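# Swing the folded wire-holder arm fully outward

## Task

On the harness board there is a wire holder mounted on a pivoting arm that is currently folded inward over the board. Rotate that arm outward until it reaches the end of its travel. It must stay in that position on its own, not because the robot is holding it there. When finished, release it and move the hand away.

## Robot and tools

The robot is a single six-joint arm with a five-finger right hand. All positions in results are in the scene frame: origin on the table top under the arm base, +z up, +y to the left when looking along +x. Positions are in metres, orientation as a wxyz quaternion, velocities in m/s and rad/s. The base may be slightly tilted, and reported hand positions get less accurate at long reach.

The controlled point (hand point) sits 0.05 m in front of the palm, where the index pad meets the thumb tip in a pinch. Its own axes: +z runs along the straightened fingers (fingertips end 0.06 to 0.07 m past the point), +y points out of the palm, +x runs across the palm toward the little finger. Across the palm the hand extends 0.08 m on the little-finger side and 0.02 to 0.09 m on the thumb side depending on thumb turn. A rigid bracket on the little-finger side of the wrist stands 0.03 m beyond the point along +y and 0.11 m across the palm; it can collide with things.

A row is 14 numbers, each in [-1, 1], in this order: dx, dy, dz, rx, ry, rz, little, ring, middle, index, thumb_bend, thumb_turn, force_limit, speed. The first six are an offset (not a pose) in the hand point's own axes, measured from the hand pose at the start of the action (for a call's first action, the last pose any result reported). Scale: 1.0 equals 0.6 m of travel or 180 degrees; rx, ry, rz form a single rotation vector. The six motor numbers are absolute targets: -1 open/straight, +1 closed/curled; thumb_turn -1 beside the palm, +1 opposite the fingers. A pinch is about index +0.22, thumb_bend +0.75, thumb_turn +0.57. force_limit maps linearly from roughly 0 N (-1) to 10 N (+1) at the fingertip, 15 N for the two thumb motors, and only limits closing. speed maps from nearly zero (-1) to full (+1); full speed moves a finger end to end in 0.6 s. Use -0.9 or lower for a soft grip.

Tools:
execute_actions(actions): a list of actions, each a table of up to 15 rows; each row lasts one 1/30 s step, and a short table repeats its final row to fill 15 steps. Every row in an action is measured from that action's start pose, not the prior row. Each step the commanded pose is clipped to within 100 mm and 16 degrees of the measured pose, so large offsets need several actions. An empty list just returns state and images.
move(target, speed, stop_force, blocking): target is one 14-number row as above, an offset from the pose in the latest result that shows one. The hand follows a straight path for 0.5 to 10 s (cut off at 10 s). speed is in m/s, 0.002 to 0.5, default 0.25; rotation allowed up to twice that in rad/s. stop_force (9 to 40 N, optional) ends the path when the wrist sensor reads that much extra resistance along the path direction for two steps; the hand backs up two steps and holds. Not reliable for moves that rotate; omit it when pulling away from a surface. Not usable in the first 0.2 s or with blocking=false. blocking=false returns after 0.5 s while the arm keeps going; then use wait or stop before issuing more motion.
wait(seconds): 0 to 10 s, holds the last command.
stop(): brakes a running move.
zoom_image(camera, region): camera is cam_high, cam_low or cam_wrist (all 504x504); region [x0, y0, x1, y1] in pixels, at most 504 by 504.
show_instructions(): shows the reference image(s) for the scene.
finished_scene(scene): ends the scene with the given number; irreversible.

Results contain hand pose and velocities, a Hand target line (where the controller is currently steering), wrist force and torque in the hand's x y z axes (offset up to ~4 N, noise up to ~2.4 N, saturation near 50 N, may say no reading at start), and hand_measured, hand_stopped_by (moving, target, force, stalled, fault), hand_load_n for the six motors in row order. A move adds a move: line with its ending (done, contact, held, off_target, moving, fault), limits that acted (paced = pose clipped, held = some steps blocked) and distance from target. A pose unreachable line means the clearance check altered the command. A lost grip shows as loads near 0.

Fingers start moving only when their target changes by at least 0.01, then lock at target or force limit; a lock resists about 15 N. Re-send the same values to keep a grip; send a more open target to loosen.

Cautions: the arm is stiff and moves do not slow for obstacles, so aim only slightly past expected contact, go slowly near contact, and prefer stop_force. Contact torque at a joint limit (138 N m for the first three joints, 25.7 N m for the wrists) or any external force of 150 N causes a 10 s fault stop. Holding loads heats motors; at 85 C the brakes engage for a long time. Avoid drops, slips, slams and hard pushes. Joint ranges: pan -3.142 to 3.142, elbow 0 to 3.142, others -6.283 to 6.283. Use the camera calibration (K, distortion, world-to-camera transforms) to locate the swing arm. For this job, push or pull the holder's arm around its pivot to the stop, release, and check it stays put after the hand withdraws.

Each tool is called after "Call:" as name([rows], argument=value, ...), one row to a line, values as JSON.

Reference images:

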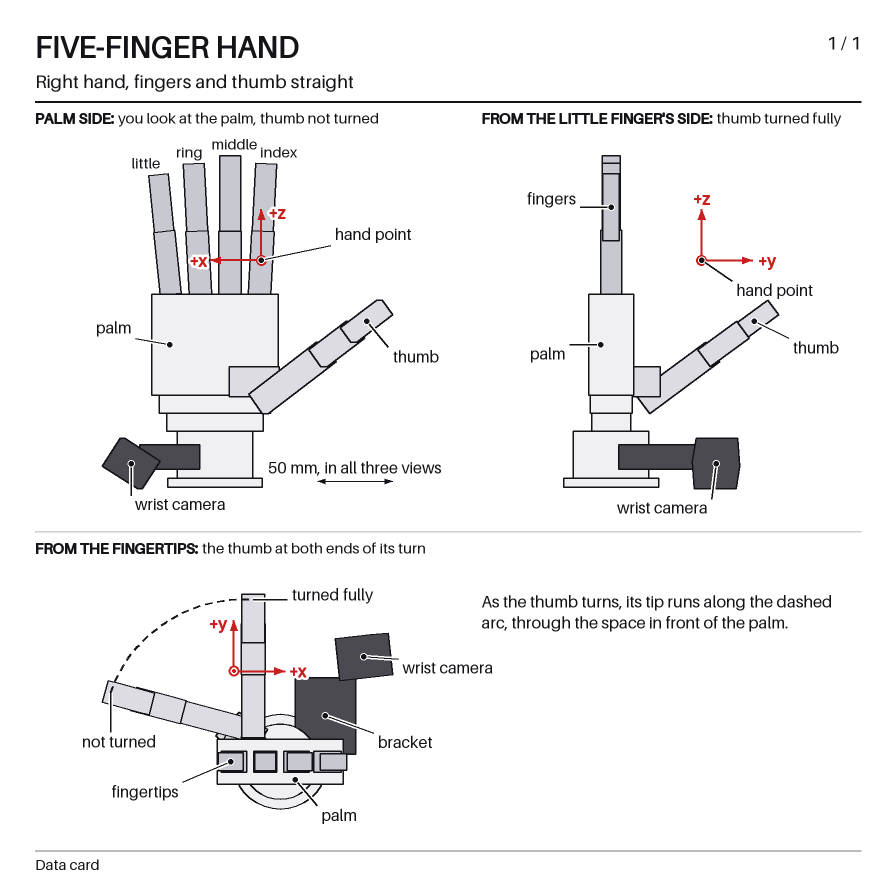

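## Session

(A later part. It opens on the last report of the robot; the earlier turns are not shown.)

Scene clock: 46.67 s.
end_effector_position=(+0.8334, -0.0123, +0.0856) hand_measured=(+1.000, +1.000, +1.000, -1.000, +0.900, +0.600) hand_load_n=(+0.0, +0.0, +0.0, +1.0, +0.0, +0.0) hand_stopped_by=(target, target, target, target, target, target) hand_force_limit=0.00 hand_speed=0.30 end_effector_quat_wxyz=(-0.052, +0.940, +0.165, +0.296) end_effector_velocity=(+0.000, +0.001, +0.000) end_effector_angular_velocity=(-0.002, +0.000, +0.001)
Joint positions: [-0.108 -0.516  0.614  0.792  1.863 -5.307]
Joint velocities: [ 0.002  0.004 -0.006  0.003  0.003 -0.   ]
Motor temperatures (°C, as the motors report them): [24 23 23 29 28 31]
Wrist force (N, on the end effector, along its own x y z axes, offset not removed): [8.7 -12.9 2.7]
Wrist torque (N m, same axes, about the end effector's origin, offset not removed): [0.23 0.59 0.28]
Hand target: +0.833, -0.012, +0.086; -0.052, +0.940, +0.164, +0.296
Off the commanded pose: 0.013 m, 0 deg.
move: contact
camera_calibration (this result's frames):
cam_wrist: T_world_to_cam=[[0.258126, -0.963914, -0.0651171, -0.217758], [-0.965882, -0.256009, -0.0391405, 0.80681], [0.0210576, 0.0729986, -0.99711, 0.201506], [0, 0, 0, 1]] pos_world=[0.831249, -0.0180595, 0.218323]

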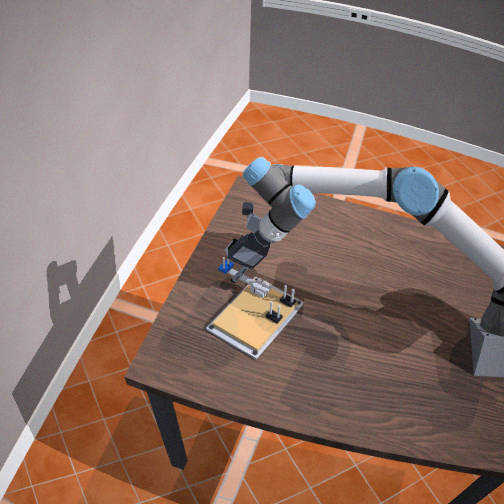

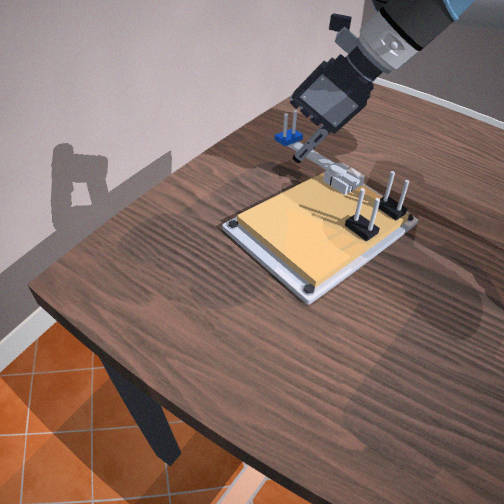

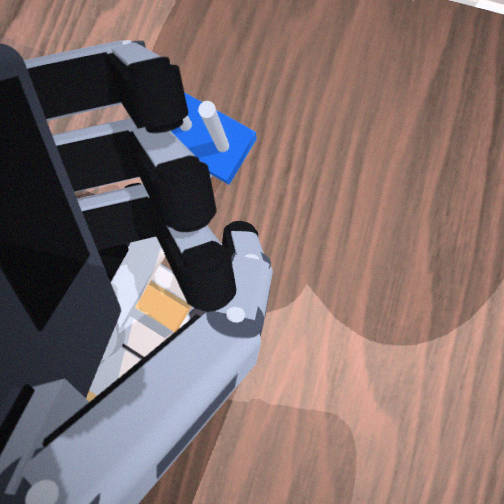

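Call:
move(target=[0.0510, -0.0977, -0.1678, 0, 0, 0, 1, 1, 1, -1, 0.9, 0.6, 0, 0.3], speed=0.15)

Call:
zoom_image(camera="cam_low", region=[250, 90, 420, 230])

Call:
zoom_image(camera="cam_high", region=[190, 230, 310, 330])

Scene clock: 48.63 s.
end_effector_position=(+0.7830, +0.0316, +0.1854) hand_measured=(+1.000, +1.000, +1.000, -1.000, +0.900, +0.600) hand_load_n=(+0.0, +0.0, +0.0, +0.0, +0.0, +0.0) hand_stopped_by=(target, target, target, target, target, target) hand_force_limit=0.00 hand_speed=0.30 end_effector_quat_wxyz=(-0.052, +0.940, +0.165, +0.296) end_effector_velocity=(-0.001, +0.001, +0.002) end_effector_angular_velocity=(+0.000, -0.000, +0.000)
Joint positions: [ 0.035 -0.634  0.706  0.858  1.951 -5.188]
Joint velocities: [ 0.003 -0.002  0.001  0.002  0.001  0.002]
Motor temperatures (°C, as the motors report them): [24 23 23 29 28 31]
Wrist force (N, on the end effector, along its own x y z axes, offset not removed): [-0.5 0.8 0.2]
Wrist torque (N m, same axes, about the end effector's origin, offset not removed): [0.05 0.14 -0.19]
Hand target: +0.783, +0.032, +0.186; -0.052, +0.940, +0.165, +0.296
Off the commanded pose: 0.000 m, 0 deg.
move: done
camera_calibration (this result's frames):
cam_wrist: T_world_to_cam=[[0.258162, -0.96392, -0.0648856, -0.155989], [-0.965873, -0.256056, -0.0390523, 0.77325], [0.021029, 0.0727531, -0.997128, 0.298935], [0, 0, 0, 1]] pos_world=[0.780845, 0.025886, 0.318152]

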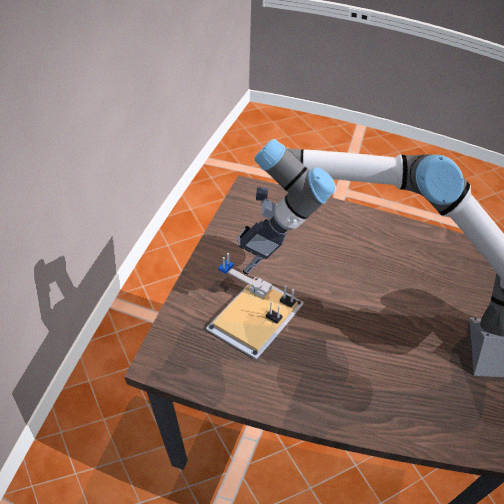

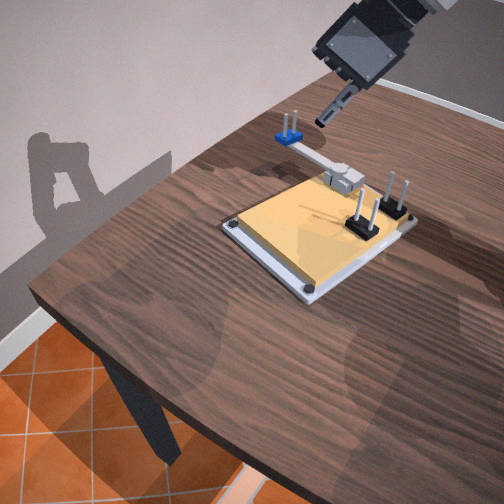

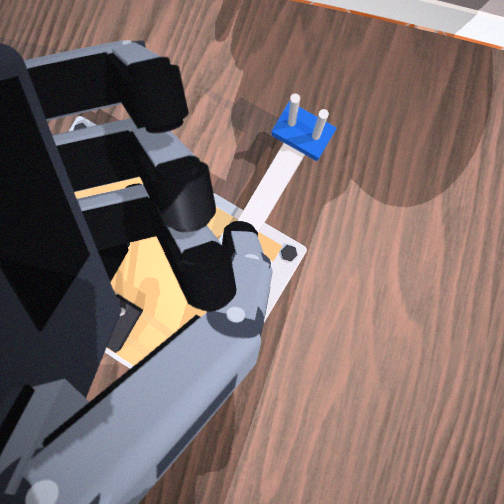

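Region (250, 90, 420, 230) of cam_low's 504x504 image, scaled by 2.965, with more detail than that image has; it fills the top 415 rows of this view, and the rest is white.

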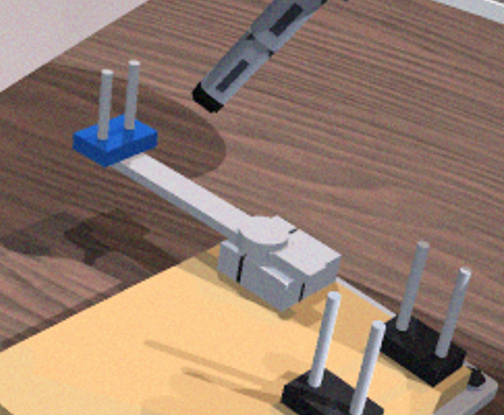

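Region (190, 230, 310, 330) of cam_high's 504x504 image, scaled by 4.200, with more detail than that image has.

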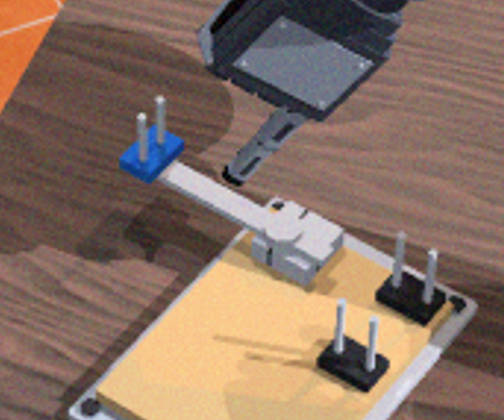

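Call:
move(target=[-0.0945, -0.0100, -0.1679, 0, 0, 0, 1, 1, 1, -1, 0.9, 0.6, 0, 0.3], speed=0.25)

Scene clock: 50.07 s.
end_effector_position=(+0.6832, +0.0021, +0.2353) hand_measured=(+1.000, +1.000, +1.000, -1.000, +0.900, +0.600) hand_load_n=(+0.0, +0.0, +0.0, +0.0, +0.0, +0.0) hand_stopped_by=(target, target, target, target, target, target) hand_force_limit=0.00 hand_speed=0.30 end_effector_quat_wxyz=(-0.052, +0.940, +0.165, +0.296) end_effector_velocity=(-0.002, -0.001, +0.001) end_effector_angular_velocity=(-0.000, -0.002, +0.001)
Joint positions: [ 0.068 -0.94   1.124  0.757  1.971 -5.159]
Joint velocities: [ 0.001 -0.008  0.01  -0.005 -0.    -0.002]
Motor temperatures (°C, as the motors report them): [24 23 23 29 28 31]
Wrist force (N, on the end effector, along its own x y z axes, offset not removed): [1.2 -0.2 1.5]
Wrist torque (N m, same axes, about the end effector's origin, offset not removed): [-0.17 -0.10 -0.05]
Hand target: +0.683, +0.002, +0.235; -0.052, +0.940, +0.165, +0.296
Off the commanded pose: 0.000 m, 0 deg.
move: done
camera_calibration (this result's frames):
cam_wrist: T_world_to_cam=[[0.258111, -0.963935, -0.0648752, -0.155415], [-0.965894, -0.256032, -0.0386824, 0.671136], [0.0206771, 0.0726469, -0.997143, 0.35316], [0, 0, 0, 1]] pos_world=[0.681058, -0.00363319, 0.368029]

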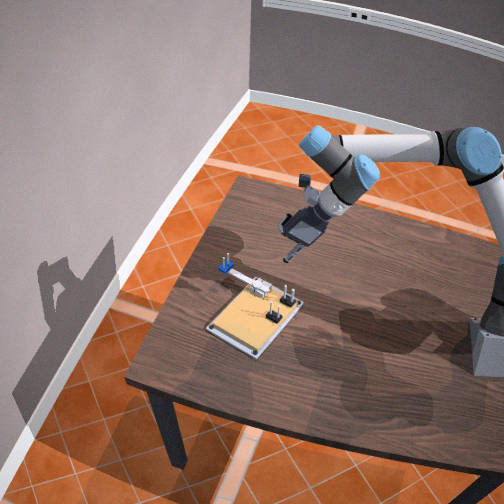

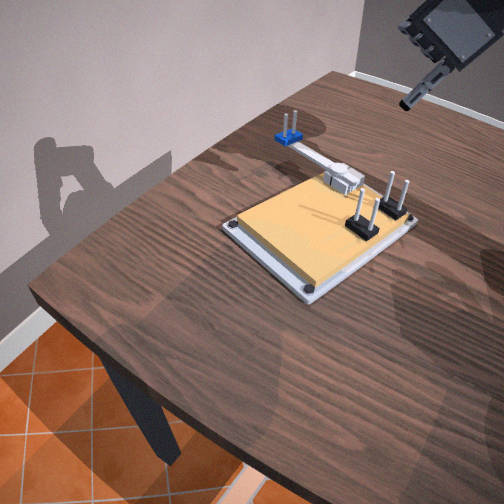

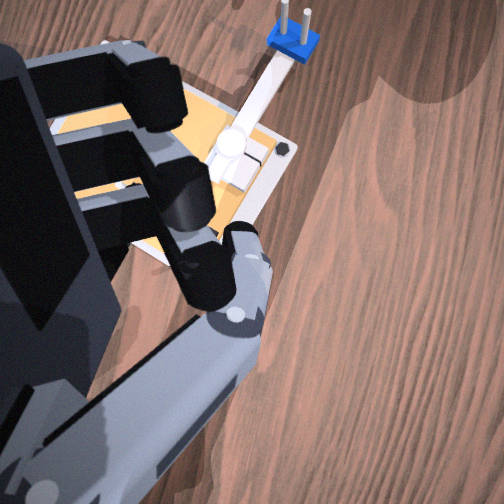

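The swing arm is out against its stop at 90° and stays there without the hand. I'll end scene 1.

Call:
finished_scene(scene=1)

The scene is finished: the task was done.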